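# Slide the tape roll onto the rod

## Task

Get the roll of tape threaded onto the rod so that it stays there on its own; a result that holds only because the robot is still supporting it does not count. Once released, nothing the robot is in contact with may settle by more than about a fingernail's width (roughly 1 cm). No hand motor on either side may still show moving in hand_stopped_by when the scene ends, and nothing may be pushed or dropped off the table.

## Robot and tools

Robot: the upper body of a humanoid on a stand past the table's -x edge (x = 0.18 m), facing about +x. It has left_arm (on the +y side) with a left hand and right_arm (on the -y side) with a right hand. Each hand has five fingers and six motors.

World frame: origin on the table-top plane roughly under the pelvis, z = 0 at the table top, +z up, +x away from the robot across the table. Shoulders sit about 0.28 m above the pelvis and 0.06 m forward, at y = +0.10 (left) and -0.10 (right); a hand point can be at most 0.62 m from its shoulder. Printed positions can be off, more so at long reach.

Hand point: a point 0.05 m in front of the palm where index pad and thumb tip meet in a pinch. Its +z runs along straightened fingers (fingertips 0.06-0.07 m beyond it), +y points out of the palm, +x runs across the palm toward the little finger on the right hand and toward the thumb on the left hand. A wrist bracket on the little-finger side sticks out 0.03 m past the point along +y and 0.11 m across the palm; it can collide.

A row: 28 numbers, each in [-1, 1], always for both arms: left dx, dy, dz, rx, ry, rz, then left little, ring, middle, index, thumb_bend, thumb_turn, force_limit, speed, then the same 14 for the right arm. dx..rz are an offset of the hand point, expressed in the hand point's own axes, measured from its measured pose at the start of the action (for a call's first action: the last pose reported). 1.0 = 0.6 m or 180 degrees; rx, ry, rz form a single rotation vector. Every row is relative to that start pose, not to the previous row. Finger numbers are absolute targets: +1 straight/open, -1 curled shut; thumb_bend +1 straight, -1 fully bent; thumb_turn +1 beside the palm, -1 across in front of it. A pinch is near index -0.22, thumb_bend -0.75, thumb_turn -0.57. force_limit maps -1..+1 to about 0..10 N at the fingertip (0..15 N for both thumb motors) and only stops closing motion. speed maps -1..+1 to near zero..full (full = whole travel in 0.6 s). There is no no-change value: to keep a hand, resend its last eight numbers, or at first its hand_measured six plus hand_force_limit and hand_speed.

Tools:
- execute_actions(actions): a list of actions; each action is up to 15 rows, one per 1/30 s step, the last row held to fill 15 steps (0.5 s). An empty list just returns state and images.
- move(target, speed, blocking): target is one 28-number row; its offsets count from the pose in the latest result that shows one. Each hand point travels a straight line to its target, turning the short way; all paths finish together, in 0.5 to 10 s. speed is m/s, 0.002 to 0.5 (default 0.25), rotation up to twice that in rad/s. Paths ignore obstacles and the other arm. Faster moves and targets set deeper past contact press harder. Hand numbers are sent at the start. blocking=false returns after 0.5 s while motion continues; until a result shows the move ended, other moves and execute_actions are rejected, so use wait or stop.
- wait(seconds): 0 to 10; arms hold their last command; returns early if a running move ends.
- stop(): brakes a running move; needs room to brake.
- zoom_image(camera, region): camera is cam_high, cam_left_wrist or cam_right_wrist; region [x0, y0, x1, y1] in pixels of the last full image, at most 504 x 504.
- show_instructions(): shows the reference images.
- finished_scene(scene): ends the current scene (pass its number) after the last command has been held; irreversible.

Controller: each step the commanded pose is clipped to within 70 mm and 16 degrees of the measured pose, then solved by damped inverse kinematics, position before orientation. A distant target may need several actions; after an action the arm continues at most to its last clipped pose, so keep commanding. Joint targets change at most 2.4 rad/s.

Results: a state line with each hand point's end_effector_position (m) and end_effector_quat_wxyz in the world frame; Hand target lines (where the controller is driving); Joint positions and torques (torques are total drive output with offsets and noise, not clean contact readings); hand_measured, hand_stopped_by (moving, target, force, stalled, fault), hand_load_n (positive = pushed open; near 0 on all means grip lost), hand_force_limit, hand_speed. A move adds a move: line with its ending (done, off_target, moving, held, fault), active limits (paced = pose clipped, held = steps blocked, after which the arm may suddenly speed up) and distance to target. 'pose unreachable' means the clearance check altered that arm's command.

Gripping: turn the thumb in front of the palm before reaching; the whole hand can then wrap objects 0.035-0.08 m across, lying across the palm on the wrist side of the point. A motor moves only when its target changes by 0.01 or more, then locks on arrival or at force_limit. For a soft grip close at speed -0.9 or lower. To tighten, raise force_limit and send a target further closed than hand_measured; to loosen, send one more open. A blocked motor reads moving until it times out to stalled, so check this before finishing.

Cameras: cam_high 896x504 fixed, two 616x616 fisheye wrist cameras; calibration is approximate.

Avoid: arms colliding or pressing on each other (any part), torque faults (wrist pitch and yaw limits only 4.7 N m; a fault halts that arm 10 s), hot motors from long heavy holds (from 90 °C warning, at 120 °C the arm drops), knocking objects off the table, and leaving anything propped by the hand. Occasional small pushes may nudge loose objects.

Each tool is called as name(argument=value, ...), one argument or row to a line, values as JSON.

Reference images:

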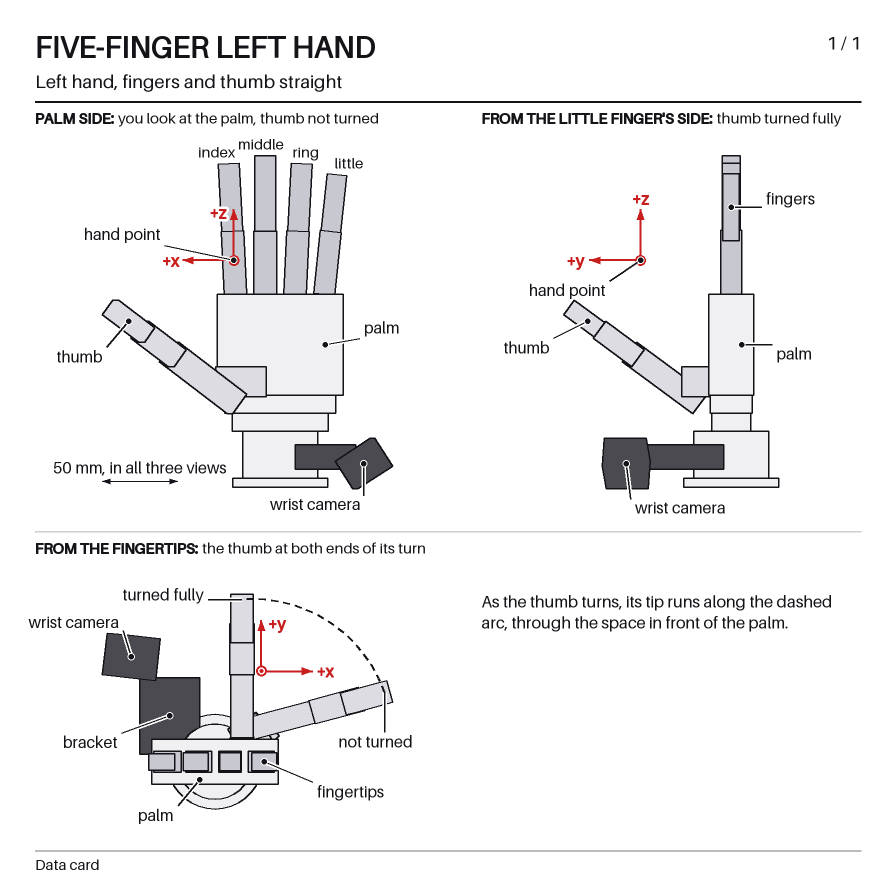

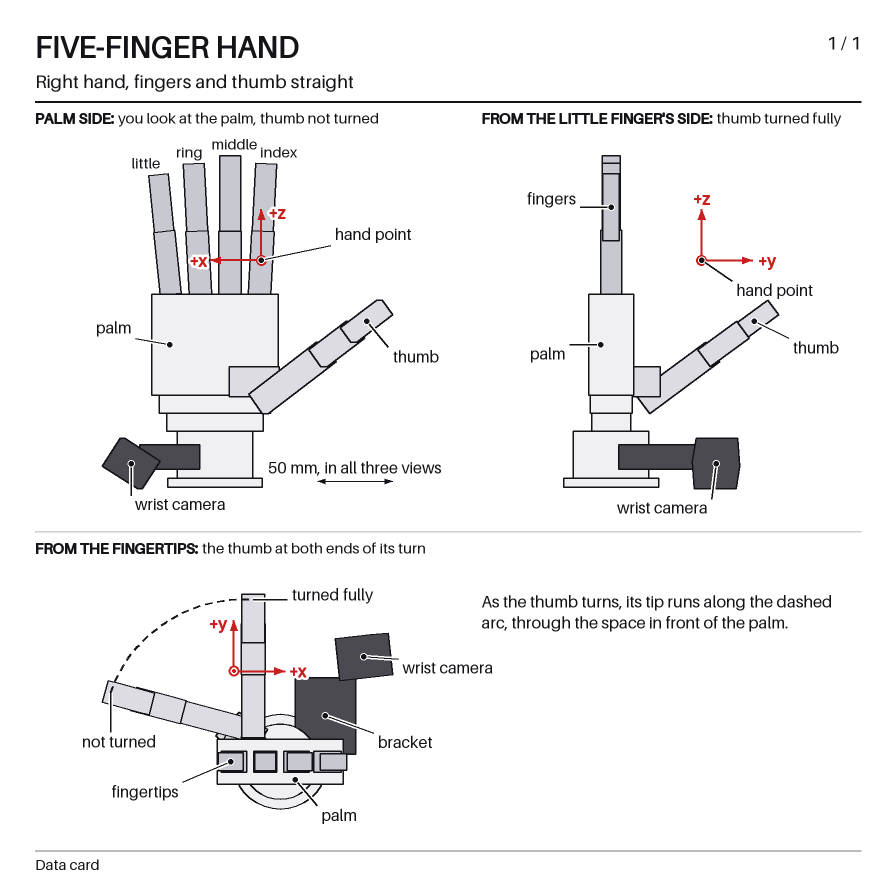

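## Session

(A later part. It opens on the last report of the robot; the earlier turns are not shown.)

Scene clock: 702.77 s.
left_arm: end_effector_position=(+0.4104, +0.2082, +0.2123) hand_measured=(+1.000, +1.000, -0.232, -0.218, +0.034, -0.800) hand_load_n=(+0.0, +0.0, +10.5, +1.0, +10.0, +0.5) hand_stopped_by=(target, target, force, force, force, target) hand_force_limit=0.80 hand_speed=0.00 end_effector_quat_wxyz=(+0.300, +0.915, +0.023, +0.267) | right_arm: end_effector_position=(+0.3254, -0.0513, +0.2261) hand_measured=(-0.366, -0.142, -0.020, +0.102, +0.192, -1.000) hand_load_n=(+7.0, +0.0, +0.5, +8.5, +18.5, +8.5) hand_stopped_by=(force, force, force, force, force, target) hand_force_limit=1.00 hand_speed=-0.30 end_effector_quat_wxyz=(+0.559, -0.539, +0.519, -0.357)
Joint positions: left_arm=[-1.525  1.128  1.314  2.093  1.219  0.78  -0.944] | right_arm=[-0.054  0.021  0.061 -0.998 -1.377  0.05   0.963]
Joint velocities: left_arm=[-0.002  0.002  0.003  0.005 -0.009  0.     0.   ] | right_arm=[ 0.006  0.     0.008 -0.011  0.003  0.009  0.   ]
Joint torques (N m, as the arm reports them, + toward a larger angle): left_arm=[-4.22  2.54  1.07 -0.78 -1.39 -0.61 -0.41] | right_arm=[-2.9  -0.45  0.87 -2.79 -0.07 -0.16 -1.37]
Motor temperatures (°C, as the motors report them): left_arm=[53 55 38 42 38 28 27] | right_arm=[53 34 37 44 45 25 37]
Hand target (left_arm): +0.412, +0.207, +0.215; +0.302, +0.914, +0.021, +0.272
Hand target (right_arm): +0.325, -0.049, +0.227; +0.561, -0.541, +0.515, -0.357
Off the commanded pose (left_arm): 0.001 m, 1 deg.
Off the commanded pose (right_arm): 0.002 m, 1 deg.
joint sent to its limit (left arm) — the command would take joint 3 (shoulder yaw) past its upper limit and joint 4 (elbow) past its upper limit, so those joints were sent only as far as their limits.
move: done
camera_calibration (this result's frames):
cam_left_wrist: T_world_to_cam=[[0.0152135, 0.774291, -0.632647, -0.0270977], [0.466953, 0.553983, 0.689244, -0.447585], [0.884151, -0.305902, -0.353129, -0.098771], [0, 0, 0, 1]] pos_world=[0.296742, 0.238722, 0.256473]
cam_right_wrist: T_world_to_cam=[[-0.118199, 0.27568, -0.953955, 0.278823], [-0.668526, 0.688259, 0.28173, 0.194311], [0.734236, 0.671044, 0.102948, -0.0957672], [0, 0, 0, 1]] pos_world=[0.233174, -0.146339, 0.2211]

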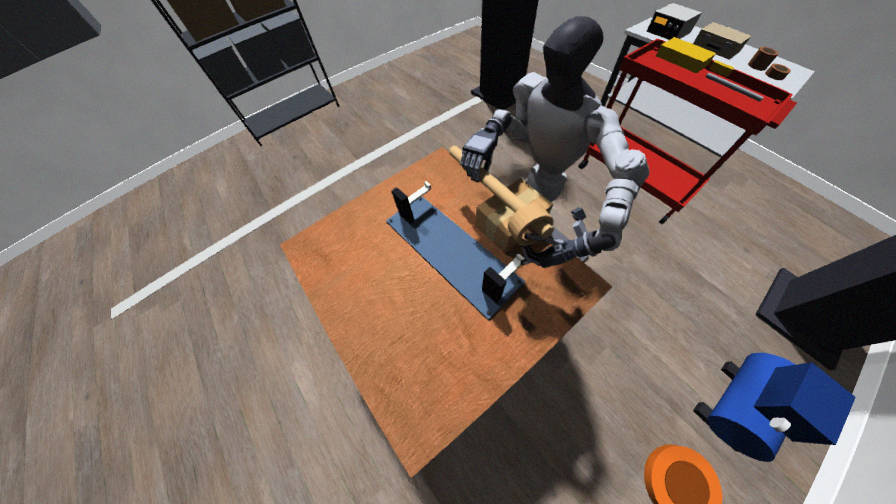

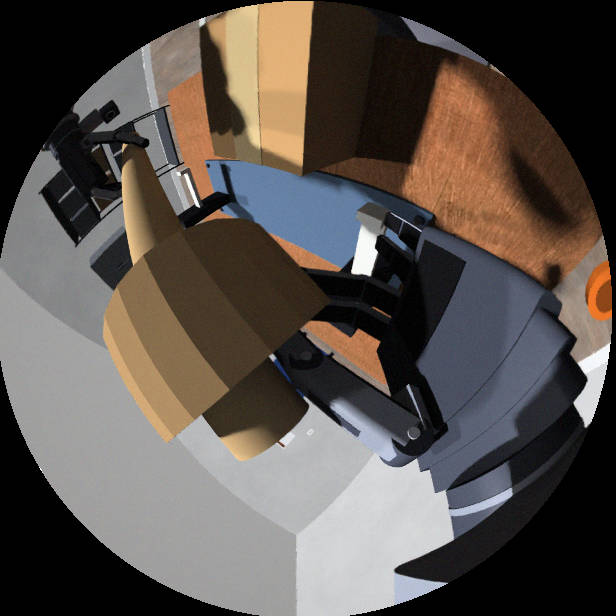

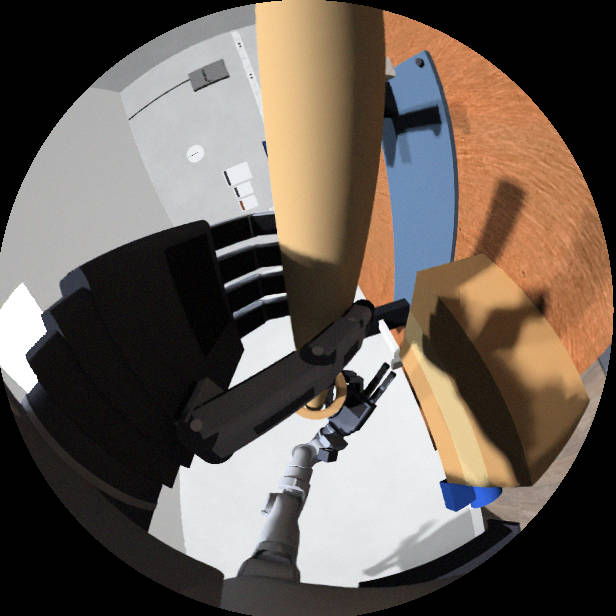

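execute_actions(
  actions=[
    [[0,0,0,0,0,0,1,1,0.6,0.6,0.2,-0.8,0.8,0.3, 0,0,0,0,0,0,-1,-1,-1,-1,-0.9,-1,1,-0.3]],
    [[0,0,0,0,0,0,1,1,0.6,0.6,0.2,-0.8,0.8,0.3, 0,0,0,0,0,0,-1,-1,-1,-1,-0.9,-1,1,-0.3]],
  ],
)

move(
  target=[0,-0.1,-0.1,0,0,0,1,1,0.6,0.6,0.2,-0.8,0.8,0.3, 0,0,0,0,0,0,-1,-1,-1,-1,-0.9,-1,1,-0.3],
  speed=0.05,
)

Scene clock: 711.00 s.
left_arm: end_effector_position=(+0.4095, +0.2065, +0.2135) hand_measured=(+1.000, +1.000, +0.600, +0.600, +0.200, -0.800) hand_load_n=(+0.0, +0.0, +0.0, +0.0, -0.5, -0.5) hand_stopped_by=(target, target, target, target, target, target) hand_force_limit=0.80 hand_speed=0.30 end_effector_quat_wxyz=(+0.308, +0.913, +0.026, +0.265) | right_arm: end_effector_position=(+0.3254, -0.0519, +0.2250) hand_measured=(-0.366, -0.142, -0.020, +0.102, +0.192, -1.000) hand_load_n=(+9.0, +0.0, +0.0, +7.0, +18.5, +7.5) hand_stopped_by=(force, force, force, force, force, target) hand_force_limit=1.00 hand_speed=-0.30 end_effector_quat_wxyz=(+0.558, -0.538, +0.522, -0.356)
Joint positions: left_arm=[-1.524  1.128  1.313  2.094  1.211  0.787 -0.953] | right_arm=[-0.053  0.021  0.061 -0.996 -1.377  0.055  0.965]
Joint velocities: left_arm=[-0.006 -0.011 -0.018  0.009 -0.003  0.     0.   ] | right_arm=[ 0.    -0.006  0.009  0.    -0.002  0.     0.   ]
Joint torques (N m, as the arm reports them, + toward a larger angle): left_arm=[-4.01  2.57  0.94 -0.87 -1.17 -0.52 -0.42] | right_arm=[-1.88 -0.2   0.63 -2.1   0.63 -0.03 -1.32]
Motor temperatures (°C, as the motors report them): left_arm=[54 54 38 41 38 28 27] | right_arm=[53 34 37 44 45 25 36]
Hand target (left_arm): +0.410, +0.207, +0.214; +0.307, +0.913, +0.025, +0.267
Hand target (right_arm): +0.326, -0.052, +0.226; +0.559, -0.538, +0.522, -0.356
Off the commanded pose (left_arm): 0.001 m, 0 deg.
Off the commanded pose (right_arm): 0.000 m, 0 deg.
camera_calibration (this result's frames):
cam_left_wrist: T_world_to_cam=[[0.0132961, 0.763758, -0.645366, -0.0193696], [0.469939, 0.564927, 0.678244, -0.448232], [0.882599, -0.3123, -0.351408, -0.0965102], [0, 0, 0, 1]] pos_world=[0.296079, 0.237872, 0.257595]
cam_right_wrist: T_world_to_cam=[[-0.122473, 0.279265, -0.952371, 0.2792], [-0.664566, 0.68963, 0.287683, 0.192461], [0.737124, 0.668147, 0.101129, -0.0959337], [0, 0, 0, 1]] pos_world=[0.232812, -0.1466, 0.220236]

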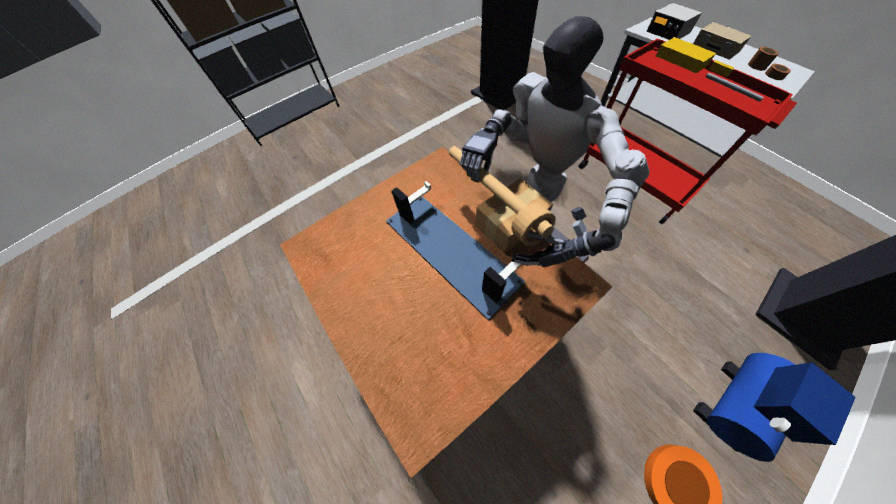

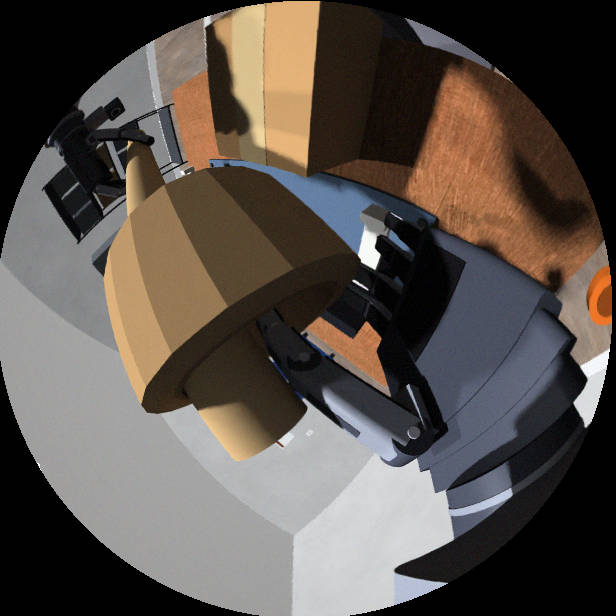

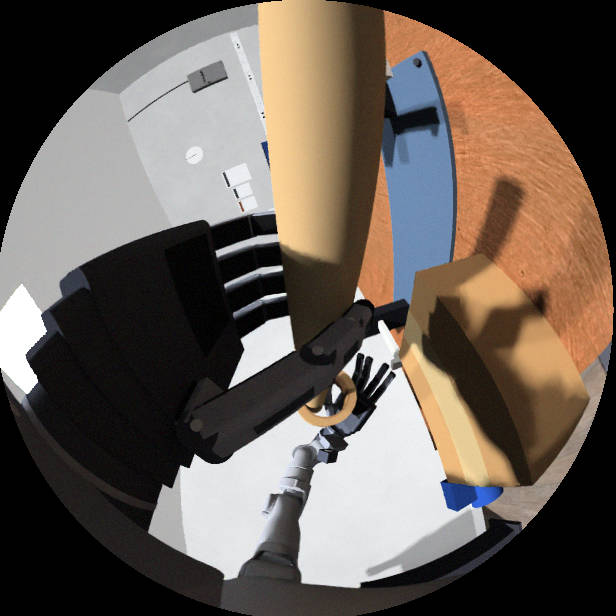

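Scene clock: 713.07 s.
left_arm: end_effector_position=(+0.3852, +0.2884, +0.2174) hand_measured=(+1.000, +1.000, +0.600, +0.600, +0.200, -0.800) hand_load_n=(+0.0, +0.0, +0.0, +0.0, +0.0, +0.0) hand_stopped_by=(target, target, target, target, target, target) hand_force_limit=0.80 hand_speed=0.30 end_effector_quat_wxyz=(+0.283, +0.914, +0.047, +0.286) | right_arm: end_effector_position=(+0.3225, -0.0520, +0.2153) hand_measured=(-0.368, -0.142, -0.020, +0.100, +0.188, -1.000) hand_load_n=(+3.0, +0.0, +1.5, +0.0, +11.0, -2.0) hand_stopped_by=(force, force, force, force, force, target) hand_force_limit=1.00 hand_speed=-0.30 end_effector_quat_wxyz=(+0.545, -0.553, +0.524, -0.350)
Joint positions: left_arm=[-1.297  0.979  1.146  1.403  1.343  0.77  -1.569] | right_arm=[-0.041  0.015  0.062 -0.987 -1.379  0.041  0.981]
Joint velocities: left_arm=[-0.002  0.006  0.026 -0.002  0.003  0.     0.001] | right_arm=[-0.002  0.002  0.     0.009  0.008  0.     0.   ]
Joint torques (N m, as the arm reports them, + toward a larger angle): left_arm=[-3.38  3.66 -0.4  -1.42 -0.41 -0.41 -0.05] | right_arm=[-3.99  0.65  0.41 -3.27  0.47  0.86 -2.44]
Motor temperatures (°C, as the motors report them): left_arm=[54 54 38 41 38 28 27] | right_arm=[53 34 36 44 45 25 36]
Hand target (left_arm): +0.385, +0.289, +0.217; +0.282, +0.914, +0.047, +0.287
Hand target (right_arm): +0.325, -0.052, +0.225; +0.558, -0.538, +0.522, -0.356
Off the commanded pose (left_arm): 0.002 m, 4 deg.
Off the commanded pose (right_arm): 0.010 m, 2 deg.
joint sent to its limit (right arm) — the command would take joint 2 (shoulder roll) past its upper limit, so that joint was sent only as far as its limit.
move: off_target (left_arm, right_arm)
camera_calibration (this result's frames):
cam_left_wrist: T_world_to_cam=[[-0.0216813, 0.786296, -0.61747, -0.0781287], [0.416675, 0.568526, 0.709338, -0.47305], [0.908797, -0.241905, -0.339956, -0.0809715], [0, 0, 0, 1]] pos_world=[0.269001, 0.310786, 0.259784]
cam_right_wrist: T_world_to_cam=[[-0.155587, 0.255612, -0.954178, 0.27937], [-0.661745, 0.690191, 0.292796, 0.19136], [0.733407, 0.676978, 0.0617657, -0.0825931], [0, 0, 0, 1]] pos_world=[0.230672, -0.147572, 0.21564]

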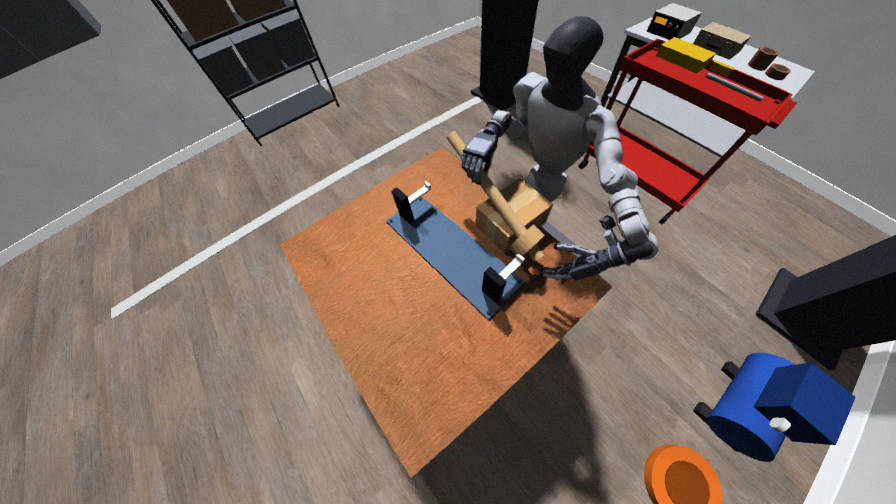

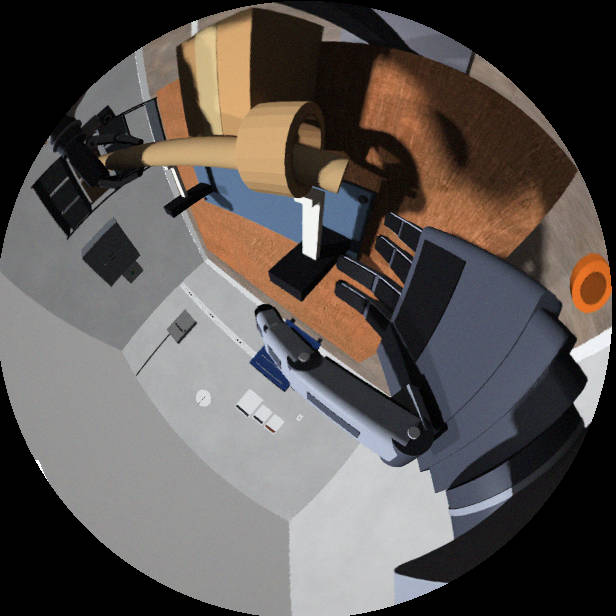

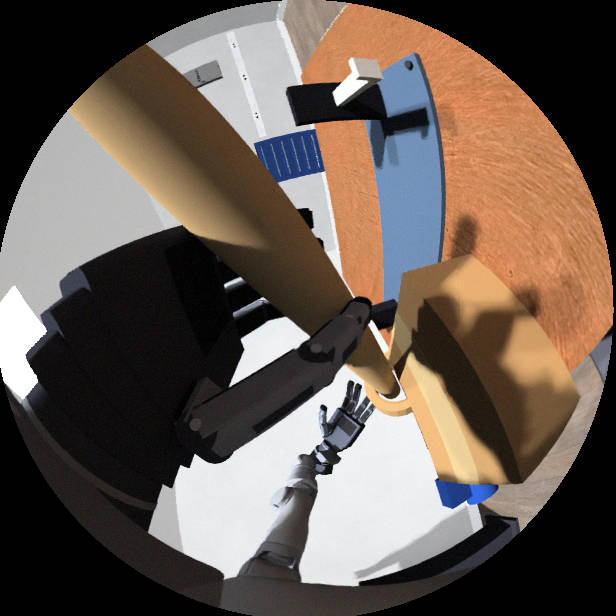

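execute_actions(
  actions=[
    [[0,0,0,0,0,0,1,1,0.6,0.6,0.2,-0.8,0.8,0.3, 0,0,0,0,0,0,-0.95,-0.95,-0.95,-0.95,-1,-1,1,-0.3]],
    [[0,0,0,0,0,0,1,1,0.6,0.6,0.2,-0.8,0.8,0.3, 0,0,0,0,0,0,-0.95,-0.95,-0.95,-0.95,-1,-1,1,-0.3]],
    [[0,0,0,0,0,0,1,1,0.6,0.6,0.2,-0.8,0.8,0.3, 0,0,0,0,0,0,-0.95,-0.95,-0.95,-0.95,-1,-1,1,-0.3]],
  ],
)

zoom_image(
  camera="cam_high",
  region=[380,110,640,310],
)

Scene clock: 723.33 s.
left_arm: end_effector_position=(+0.3852, +0.2884, +0.2174) hand_measured=(+1.000, +1.000, +0.600, +0.600, +0.200, -0.800) hand_load_n=(+0.0, +0.0, +0.0, +0.0, +0.0, +0.0) hand_stopped_by=(target, target, target, target, target, target) hand_force_limit=0.80 hand_speed=0.30 end_effector_quat_wxyz=(+0.283, +0.914, +0.047, +0.286) | right_arm: end_effector_position=(+0.3195, -0.0492, +0.2113) hand_measured=(-0.502, -0.250, -0.052, -0.026, +0.192, -1.000) hand_load_n=(+10.0, +4.0, +0.0, +14.0, +26.0, +1.5) hand_stopped_by=(force, force, force, force, force, target) hand_force_limit=1.00 hand_speed=-0.30 end_effector_quat_wxyz=(+0.541, -0.562, +0.523, -0.343)
Joint positions: left_arm=[-1.297  0.979  1.146  1.403  1.343  0.77  -1.569] | right_arm=[-0.036  0.013  0.065 -0.986 -1.374  0.031  0.995]
Joint velocities: left_arm=[ 0.    -0.012 -0.017  0.002 -0.005  0.     0.   ] | right_arm=[0.006 0.008 0.012 0.002 0.    0.    0.   ]
Joint torques (N m, as the arm reports them, + toward a larger angle): left_arm=[-3.44  3.59 -0.57 -1.47 -0.4  -0.28 -0.12] | right_arm=[-1.92 -0.6   0.45 -2.27  0.08  0.02 -1.06]
Motor temperatures (°C, as the motors report them): left_arm=[52 55 38 42 38 28 26] | right_arm=[54 34 36 46 45 26 40]
Hand target (left_arm): +0.385, +0.288, +0.217; +0.283, +0.914, +0.047, +0.286
Hand target (right_arm): +0.320, -0.049, +0.212; +0.542, -0.561, +0.522, -0.344
Off the commanded pose (left_arm): 0.000 m, 0 deg.
Off the commanded pose (right_arm): 0.001 m, 0 deg.
camera_calibration (this result's frames):
cam_left_wrist: T_world_to_cam=[[-0.0216537, 0.78633, -0.617427, -0.078166], [0.416583, 0.568502, 0.709411, -0.473037], [0.90884, -0.241848, -0.339882, -0.081032], [0, 0, 0, 1]] pos_world=[0.269011, 0.310789, 0.259775]
cam_right_wrist: T_world_to_cam=[[-0.175456, 0.245513, -0.953383, 0.280115], [-0.667933, 0.681743, 0.298484, 0.189006], [0.723244, 0.689166, 0.0443705, -0.0744757], [0, 0, 0, 1]] pos_world=[0.229255, -0.146299, 0.213946]

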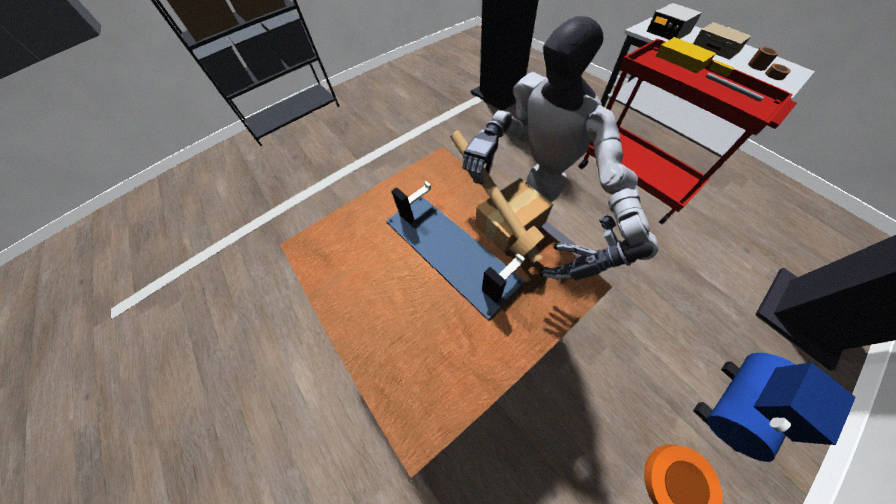

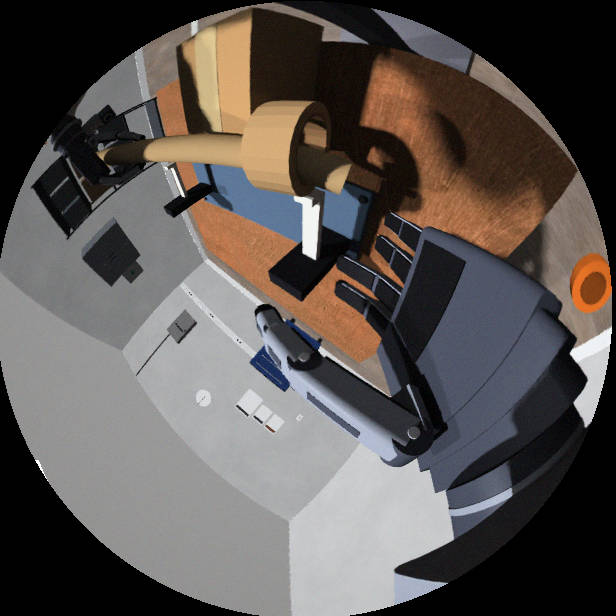

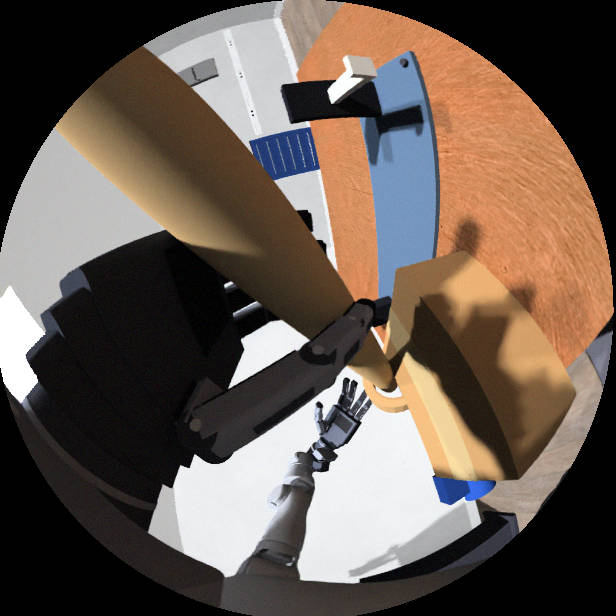

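Region (380, 110, 640, 310) of cam_high's 896x504 image, scaled by 1.938, with more detail than that image has; it fills the top 388 rows of this view, and the rest is white.

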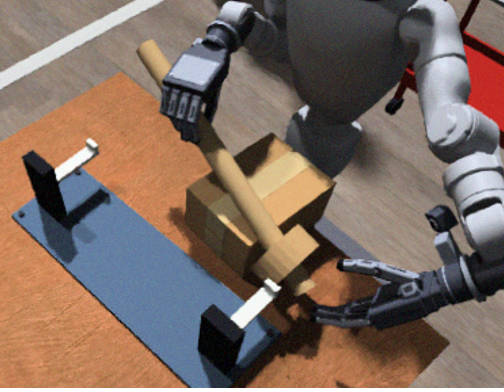

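execute_actions(
  actions=[],
)

Scene clock: 734.37 s.
left_arm: end_effector_position=(+0.3852, +0.2884, +0.2174) hand_measured=(+1.000, +1.000, +0.600, +0.600, +0.200, -0.800) hand_load_n=(+0.0, +0.0, +0.0, +0.0, +0.0, +0.0) hand_stopped_by=(target, target, target, target, target, target) hand_force_limit=0.80 hand_speed=0.30 end_effector_quat_wxyz=(+0.283, +0.914, +0.047, +0.286) | right_arm: end_effector_position=(+0.3195, -0.0492, +0.2113) hand_measured=(-0.502, -0.250, -0.052, -0.026, +0.192, -1.000) hand_load_n=(+10.0, +4.0, +0.0, +14.0, +26.0, +1.5) hand_stopped_by=(force, force, force, force, force, target) hand_force_limit=1.00 hand_speed=-0.30 end_effector_quat_wxyz=(+0.541, -0.562, +0.523, -0.343)
Joint positions: left_arm=[-1.297  0.979  1.146  1.403  1.343  0.77  -1.569] | right_arm=[-0.036  0.013  0.065 -0.986 -1.374  0.031  0.995]
Joint velocities: left_arm=[-0.008 -0.006 -0.002 -0.006  0.     0.     0.   ] | right_arm=[-0.008  0.003  0.    -0.002  0.003  0.     0.   ]
Joint torques (N m, as the arm reports them, + toward a larger angle): left_arm=[-3.46  3.58 -0.58 -1.46 -0.38 -0.27 -0.12] | right_arm=[-1.56 -0.53  0.18 -1.84  1.01  0.01 -1.07]
Motor temperatures (°C, as the motors report them): left_arm=[52 56 38 42 38 28 26] | right_arm=[53 33 36 44 45 25 37]
Hand target (left_arm): +0.385, +0.288, +0.217; +0.283, +0.914, +0.047, +0.286
Hand target (right_arm): +0.320, -0.049, +0.212; +0.542, -0.561, +0.522, -0.344
Off the commanded pose (left_arm): 0.000 m, 0 deg.
Off the commanded pose (right_arm): 0.001 m, 0 deg.
camera_calibration (this result's frames):
cam_left_wrist: T_world_to_cam=[[-0.0216538, 0.78633, -0.617427, -0.0781661], [0.416583, 0.568502, 0.709411, -0.473037], [0.90884, -0.241848, -0.339882, -0.081032], [0, 0, 0, 1]] pos_world=[0.269011, 0.310789, 0.259774]
cam_right_wrist: T_world_to_cam=[[-0.175455, 0.245513, -0.953383, 0.280115], [-0.667933, 0.681743, 0.298484, 0.189006], [0.723244, 0.689166, 0.0443708, -0.0744758], [0, 0, 0, 1]] pos_world=[0.229255, -0.146299, 0.213946]

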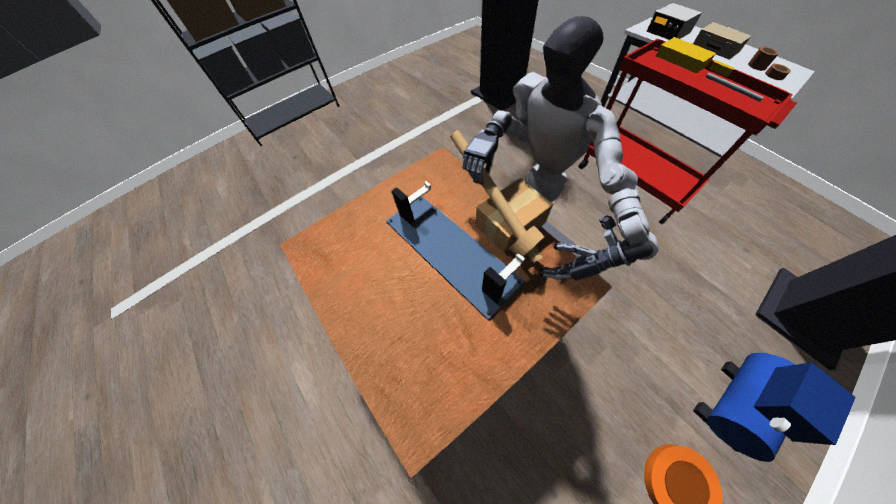

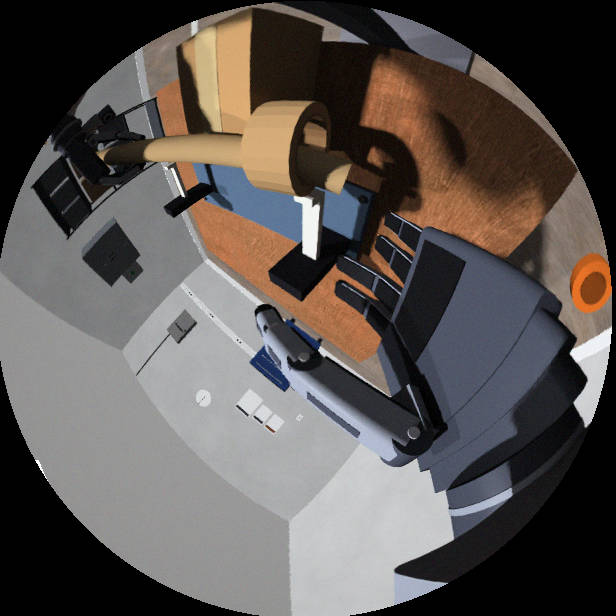

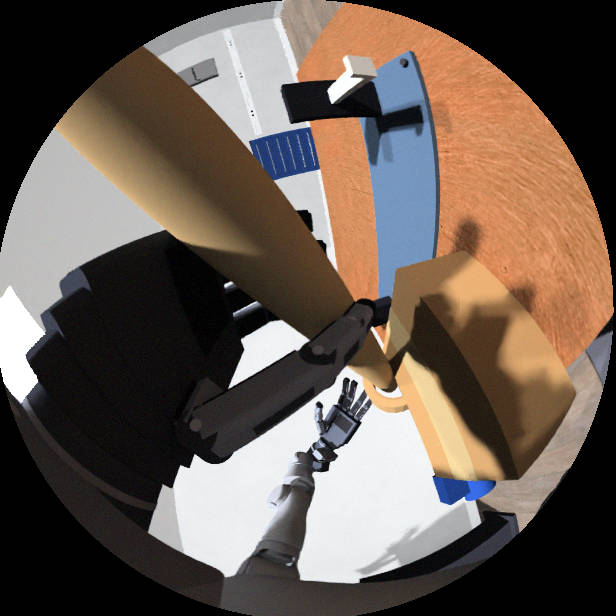

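move(
  target=[0,0,-0.07,0,0,0,1,1,0.6,0.6,0.2,-0.8,0.8,0.3, 0,-0.05,0,0,0,0.14,-0.95,-0.95,-0.95,-0.95,-1,-1,1,-0.3],
  speed=0.04,
)

Scene clock: 743.97 s.
left_arm: end_effector_position=(+0.3638, +0.3088, +0.2467) hand_measured=(+1.000, +1.000, +0.600, +0.600, +0.200, -0.800) hand_load_n=(+0.0, +0.0, +0.0, +0.0, +0.0, +0.0) hand_stopped_by=(target, target, target, target, target, target) hand_force_limit=0.80 hand_speed=0.30 end_effector_quat_wxyz=(+0.279, +0.914, +0.049, +0.290) | right_arm: end_effector_position=(+0.3240, -0.0527, +0.2322) hand_measured=(-0.502, -0.250, -0.052, -0.026, +0.192, -1.000) hand_load_n=(+8.5, +3.5, +0.0, +14.0, +27.0, +1.0) hand_stopped_by=(force, force, force, force, force, target) hand_force_limit=1.00 hand_speed=-0.30 end_effector_quat_wxyz=(+0.593, -0.445, +0.636, -0.215)
Joint positions: left_arm=[-1.385  1.165  1.069  1.572  1.343  0.749 -1.593] | right_arm=[-0.125  0.016 -0.014 -1.007 -1.139  0.409  1.091]
Joint velocities: left_arm=[ 0.002 -0.008  0.003  0.005  0.012  0.     0.   ] | right_arm=[ 0.     0.014  0.     0.003 -0.005  0.     0.003]
Joint torques (N m, as the arm reports them, + toward a larger angle): left_arm=[-3.21  3.42 -0.6  -1.37 -0.27 -0.4  -0.19] | right_arm=[-3.96  0.3   0.52 -3.39  1.19  0.1  -1.67]
Motor temperatures (°C, as the motors report them): left_arm=[51 56 38 42 38 28 26] | right_arm=[53 33 36 45 45 25 37]
Hand target (left_arm): +0.363, +0.309, +0.247; +0.278, +0.915, +0.047, +0.290
Hand target (right_arm): +0.324, -0.050, +0.240; +0.605, -0.437, +0.632, -0.212
Off the commanded pose (left_arm): 0.002 m, 1 deg.
Off the commanded pose (right_arm): 0.008 m, 2 deg.
joint sent to its limit (left arm) — the command would take joint 7 (wrist yaw) past its lower limit, so that joint was sent only as far as its limit.
joint sent to its limit (right arm) — the command would take joint 2 (shoulder roll) past its upper limit, so that joint was sent only as far as its limit.
move: off_target (right_arm)
camera_calibration (this result's frames):
cam_left_wrist: T_world_to_cam=[[-0.0248927, 0.790701, -0.611696, -0.0781885], [0.4076, 0.566743, 0.716006, -0.494245], [0.912821, -0.231504, -0.336397, -0.0521556], [0, 0, 0, 1]] pos_world=[0.247117, 0.329859, 0.28851]
cam_right_wrist: T_world_to_cam=[[-0.257923, 0.6082, -0.750712, 0.300464], [-0.557404, 0.540982, 0.629792, 0.0679338], [0.789162, 0.580888, 0.199481, -0.139344], [0, 0, 0, 1]] pos_world=[0.225328, -0.138549, 0.210574]

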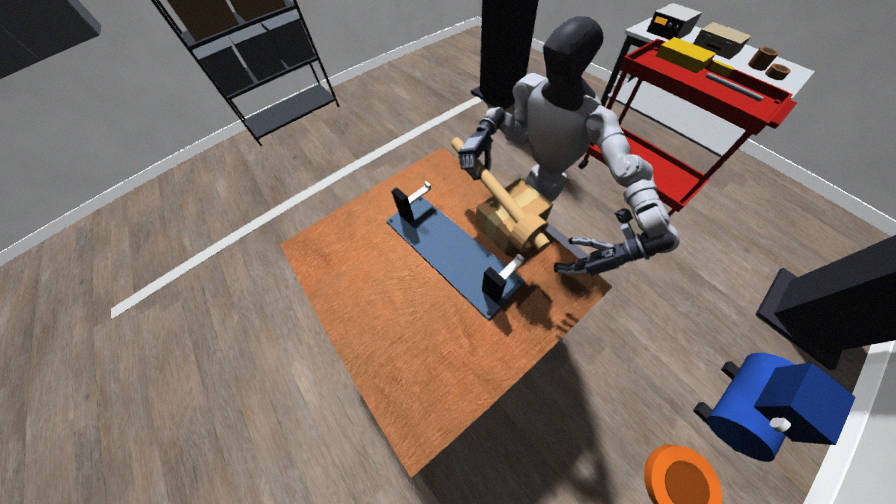

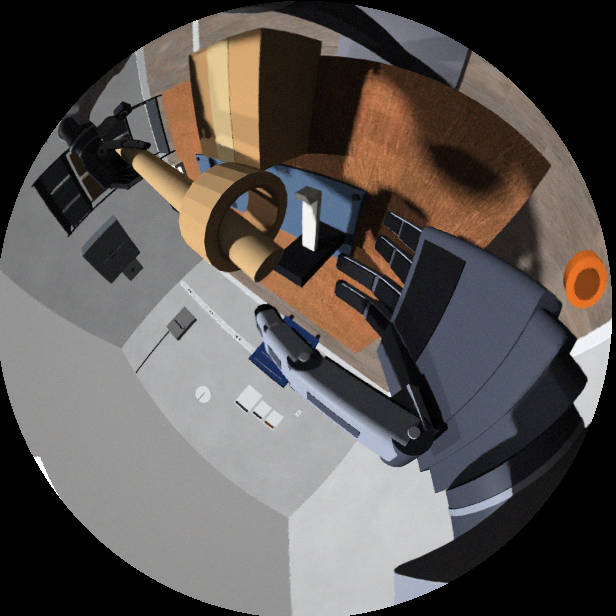

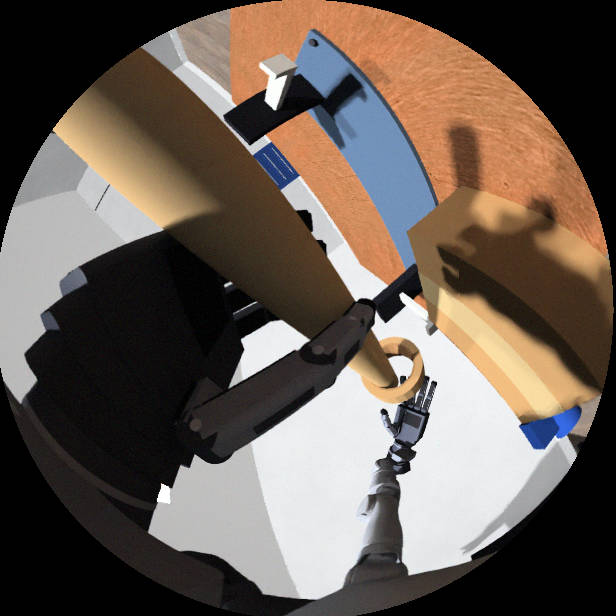

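move(
  target=[0,0,-0.05,0,0,0,1,1,0.6,0.6,0.2,-0.8,0.8,0.3, 0,-0.03,0.1,0,0,0.12,-0.95,-0.95,-0.95,-0.95,-1,-1,1,-0.3],
  speed=0.04,
)

Scene clock: 752.33 s.
left_arm: end_effector_position=(+0.3486, +0.3230, +0.2681) hand_measured=(+1.000, +1.000, +0.600, +0.600, +0.200, -0.800) hand_load_n=(+0.0, +0.0, +0.0, +0.0, +0.0, +0.0) hand_stopped_by=(target, target, target, target, target, target) hand_force_limit=0.80 hand_speed=0.30 end_effector_quat_wxyz=(+0.269, +0.914, +0.056, +0.300) | right_arm: end_effector_position=(+0.3842, -0.0460, +0.2265) hand_measured=(-0.502, -0.250, -0.052, -0.026, +0.192, -1.000) hand_load_n=(+7.0, +3.5, +0.0, +15.0, +26.5, +1.5) hand_stopped_by=(force, force, force, force, force, target) hand_force_limit=1.00 hand_speed=-0.30 end_effector_quat_wxyz=(+0.612, -0.326, +0.713, -0.101)
Joint positions: left_arm=[-1.474  1.293  1.011  1.682  1.355  0.738 -1.593] | right_arm=[-0.343  0.014 -0.079 -0.686 -0.873  0.659  0.893]
Joint velocities: left_arm=[ 0.002 -0.008  0.003 -0.005  0.008  0.     0.   ] | right_arm=[-0.009  0.008  0.002  0.008 -0.003  0.     0.   ]
Joint torques (N m, as the arm reports them, + toward a larger angle): left_arm=[-2.89  2.99 -0.44 -1.33 -0.13 -0.41 -0.19] | right_arm=[-6.21 -0.02 -0.33 -3.35  0.96 -0.97 -1.35]
Motor temperatures (°C, as the motors report them): left_arm=[50 56 38 42 38 28 26] | right_arm=[54 33 36 46 45 26 37]
Hand target (left_arm): +0.348, +0.323, +0.268; +0.268, +0.914, +0.054, +0.298
Hand target (right_arm): +0.385, -0.043, +0.235; +0.623, -0.320, +0.707, -0.095
Off the commanded pose (left_arm): 0.002 m, 2 deg.
Off the commanded pose (right_arm): 0.008 m, 2 deg.
joint sent to its limit (left arm) — the command would take joint 7 (wrist yaw) past its lower limit, so that joint was sent only as far as its limit.
joint sent to its limit (right arm) — the command would take joint 2 (shoulder roll) past its upper limit, so that joint was sent only as far as its limit.
move: off_target (right_arm)
camera_calibration (this result's frames):
cam_left_wrist: T_world_to_cam=[[-0.0352459, 0.798429, -0.601057, -0.078383], [0.384914, 0.565877, 0.729126, -0.506745], [0.922279, -0.205656, -0.327271, -0.0419515], [0, 0, 0, 1]] pos_world=[0.230982, 0.340711, 0.308639]
cam_right_wrist: T_world_to_cam=[[-0.275823, 0.837744, -0.471283, 0.261772], [-0.436239, 0.327798, 0.838, -0.00197468], [0.856515, 0.436731, 0.275042, -0.239183], [0, 0, 0, 1]] pos_world=[0.276205, -0.114192, 0.190809]

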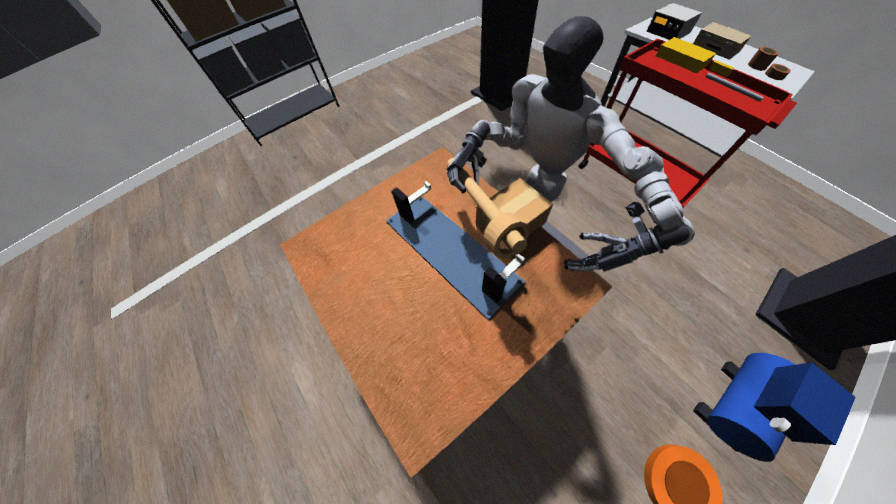

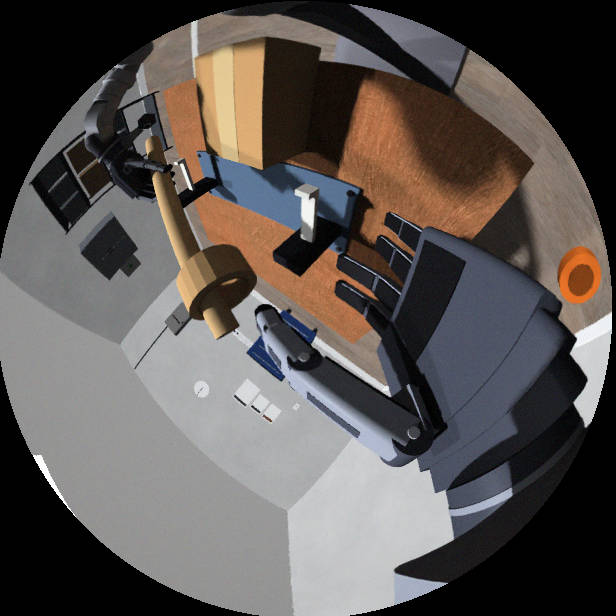

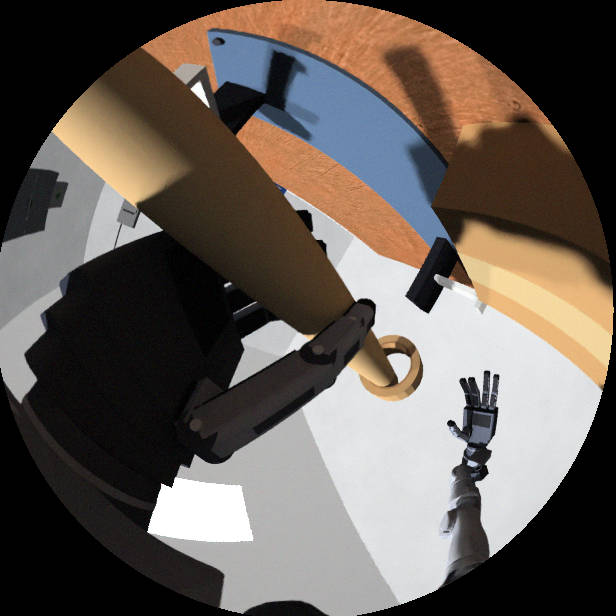

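move(
  target=[0,0,0,0,0,0,1,1,0.6,0.6,0.2,-0.8,0.8,0.3, 0,0,0,0,0,0.17,-0.95,-0.95,-0.95,-0.95,-1,-1,1,-0.3],
  speed=0.05,
)

Scene clock: 764.03 s.
left_arm: end_effector_position=(+0.3486, +0.3229, +0.2681) hand_measured=(+1.000, +1.000, +0.600, +0.600, +0.200, -0.800) hand_load_n=(+0.0, +0.0, +0.0, +0.0, +0.0, +0.0) hand_stopped_by=(target, target, target, target, target, target) hand_force_limit=0.80 hand_speed=0.30 end_effector_quat_wxyz=(+0.269, +0.914, +0.055, +0.300) | right_arm: end_effector_position=(+0.3839, -0.0471, +0.2193) hand_measured=(-0.502, -0.250, -0.052, -0.024, +0.192, -1.000) hand_load_n=(+7.0, +3.5, +0.0, +16.0, +25.5, +2.5) hand_stopped_by=(force, force, force, force, force, target) hand_force_limit=1.00 hand_speed=-0.30 end_effector_quat_wxyz=(+0.609, -0.132, +0.780, +0.060)
Joint positions: left_arm=[-1.474  1.293  1.011  1.682  1.355  0.738 -1.593] | right_arm=[-0.229  0.019 -0.106 -0.698 -0.259  0.908  0.475]
Joint velocities: left_arm=[-0.014  0.     0.003  0.009 -0.003  0.     0.   ] | right_arm=[-0.015  0.005  0.009  0.008  0.008  0.    -0.003]
Joint torques (N m, as the arm reports them, + toward a larger angle): left_arm=[-2.76  2.85 -0.24 -1.46 -0.41 -0.27 -0.12] | right_arm=[-5.35 -0.63 -0.04 -3.56  1.7  -2.38 -0.27]
Motor temperatures (°C, as the motors report them): left_arm=[49 55 38 42 38 28 26] | right_arm=[57 33 36 47 45 29 36]
Hand target (left_arm): +0.349, +0.323, +0.268; +0.269, +0.914, +0.056, +0.300
Hand target (right_arm): +0.384, -0.046, +0.226; +0.617, -0.131, +0.773, +0.064
Off the commanded pose (left_arm): 0.000 m, 0 deg.
Off the commanded pose (right_arm): 0.007 m, 1 deg.
joint sent to its limit (right arm) — the command would take joint 2 (shoulder roll) past its upper limit, so that joint was sent only as far as its limit.
move: off_target (right_arm)
camera_calibration (this result's frames):
cam_left_wrist: T_world_to_cam=[[-0.0352292, 0.798447, -0.601034, -0.0783973], [0.385015, 0.565828, 0.729111, -0.50674], [0.922238, -0.205721, -0.327347, -0.0418962], [0, 0, 0, 1]] pos_world=[0.230979, 0.340705, 0.308635]
cam_right_wrist: T_world_to_cam=[[-0.195345, 0.980612, 0.0154973, 0.128287], [-0.27875, -0.0706651, 0.95776, -0.101195], [0.940287, 0.182774, 0.287149, -0.283326], [0, 0, 0, 1]] pos_world=[0.263259, -0.081166, 0.17629]

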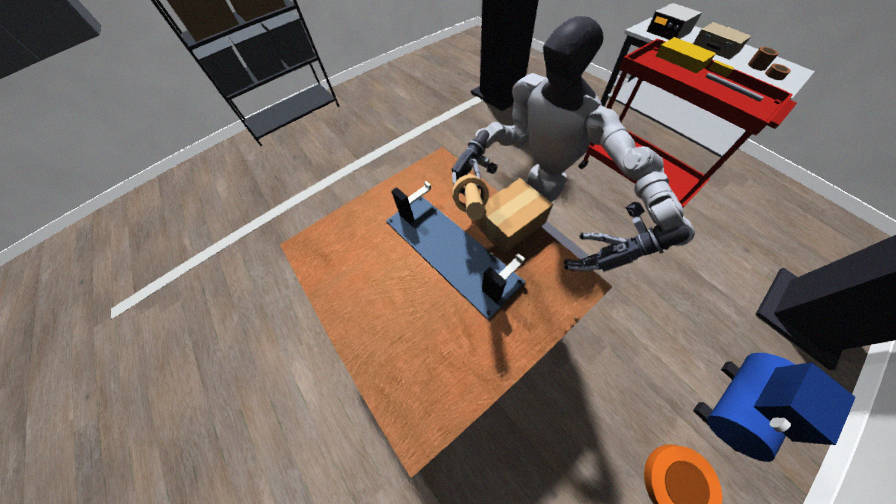

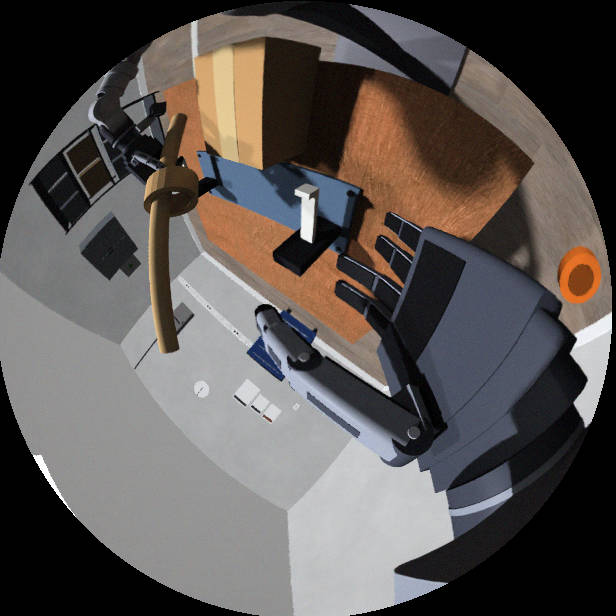

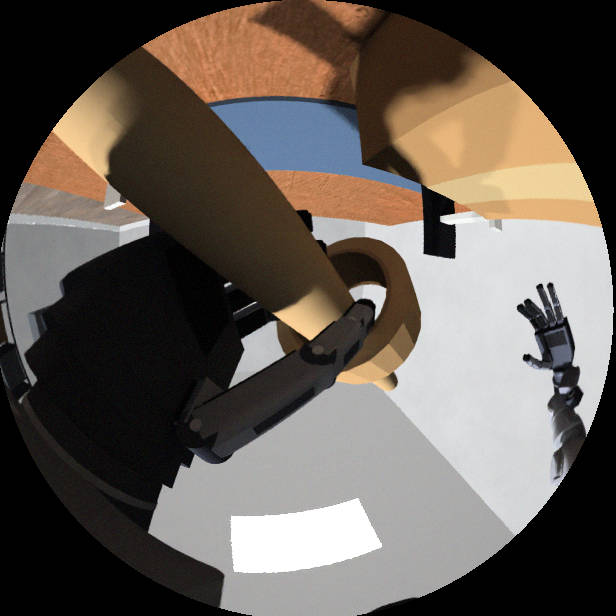

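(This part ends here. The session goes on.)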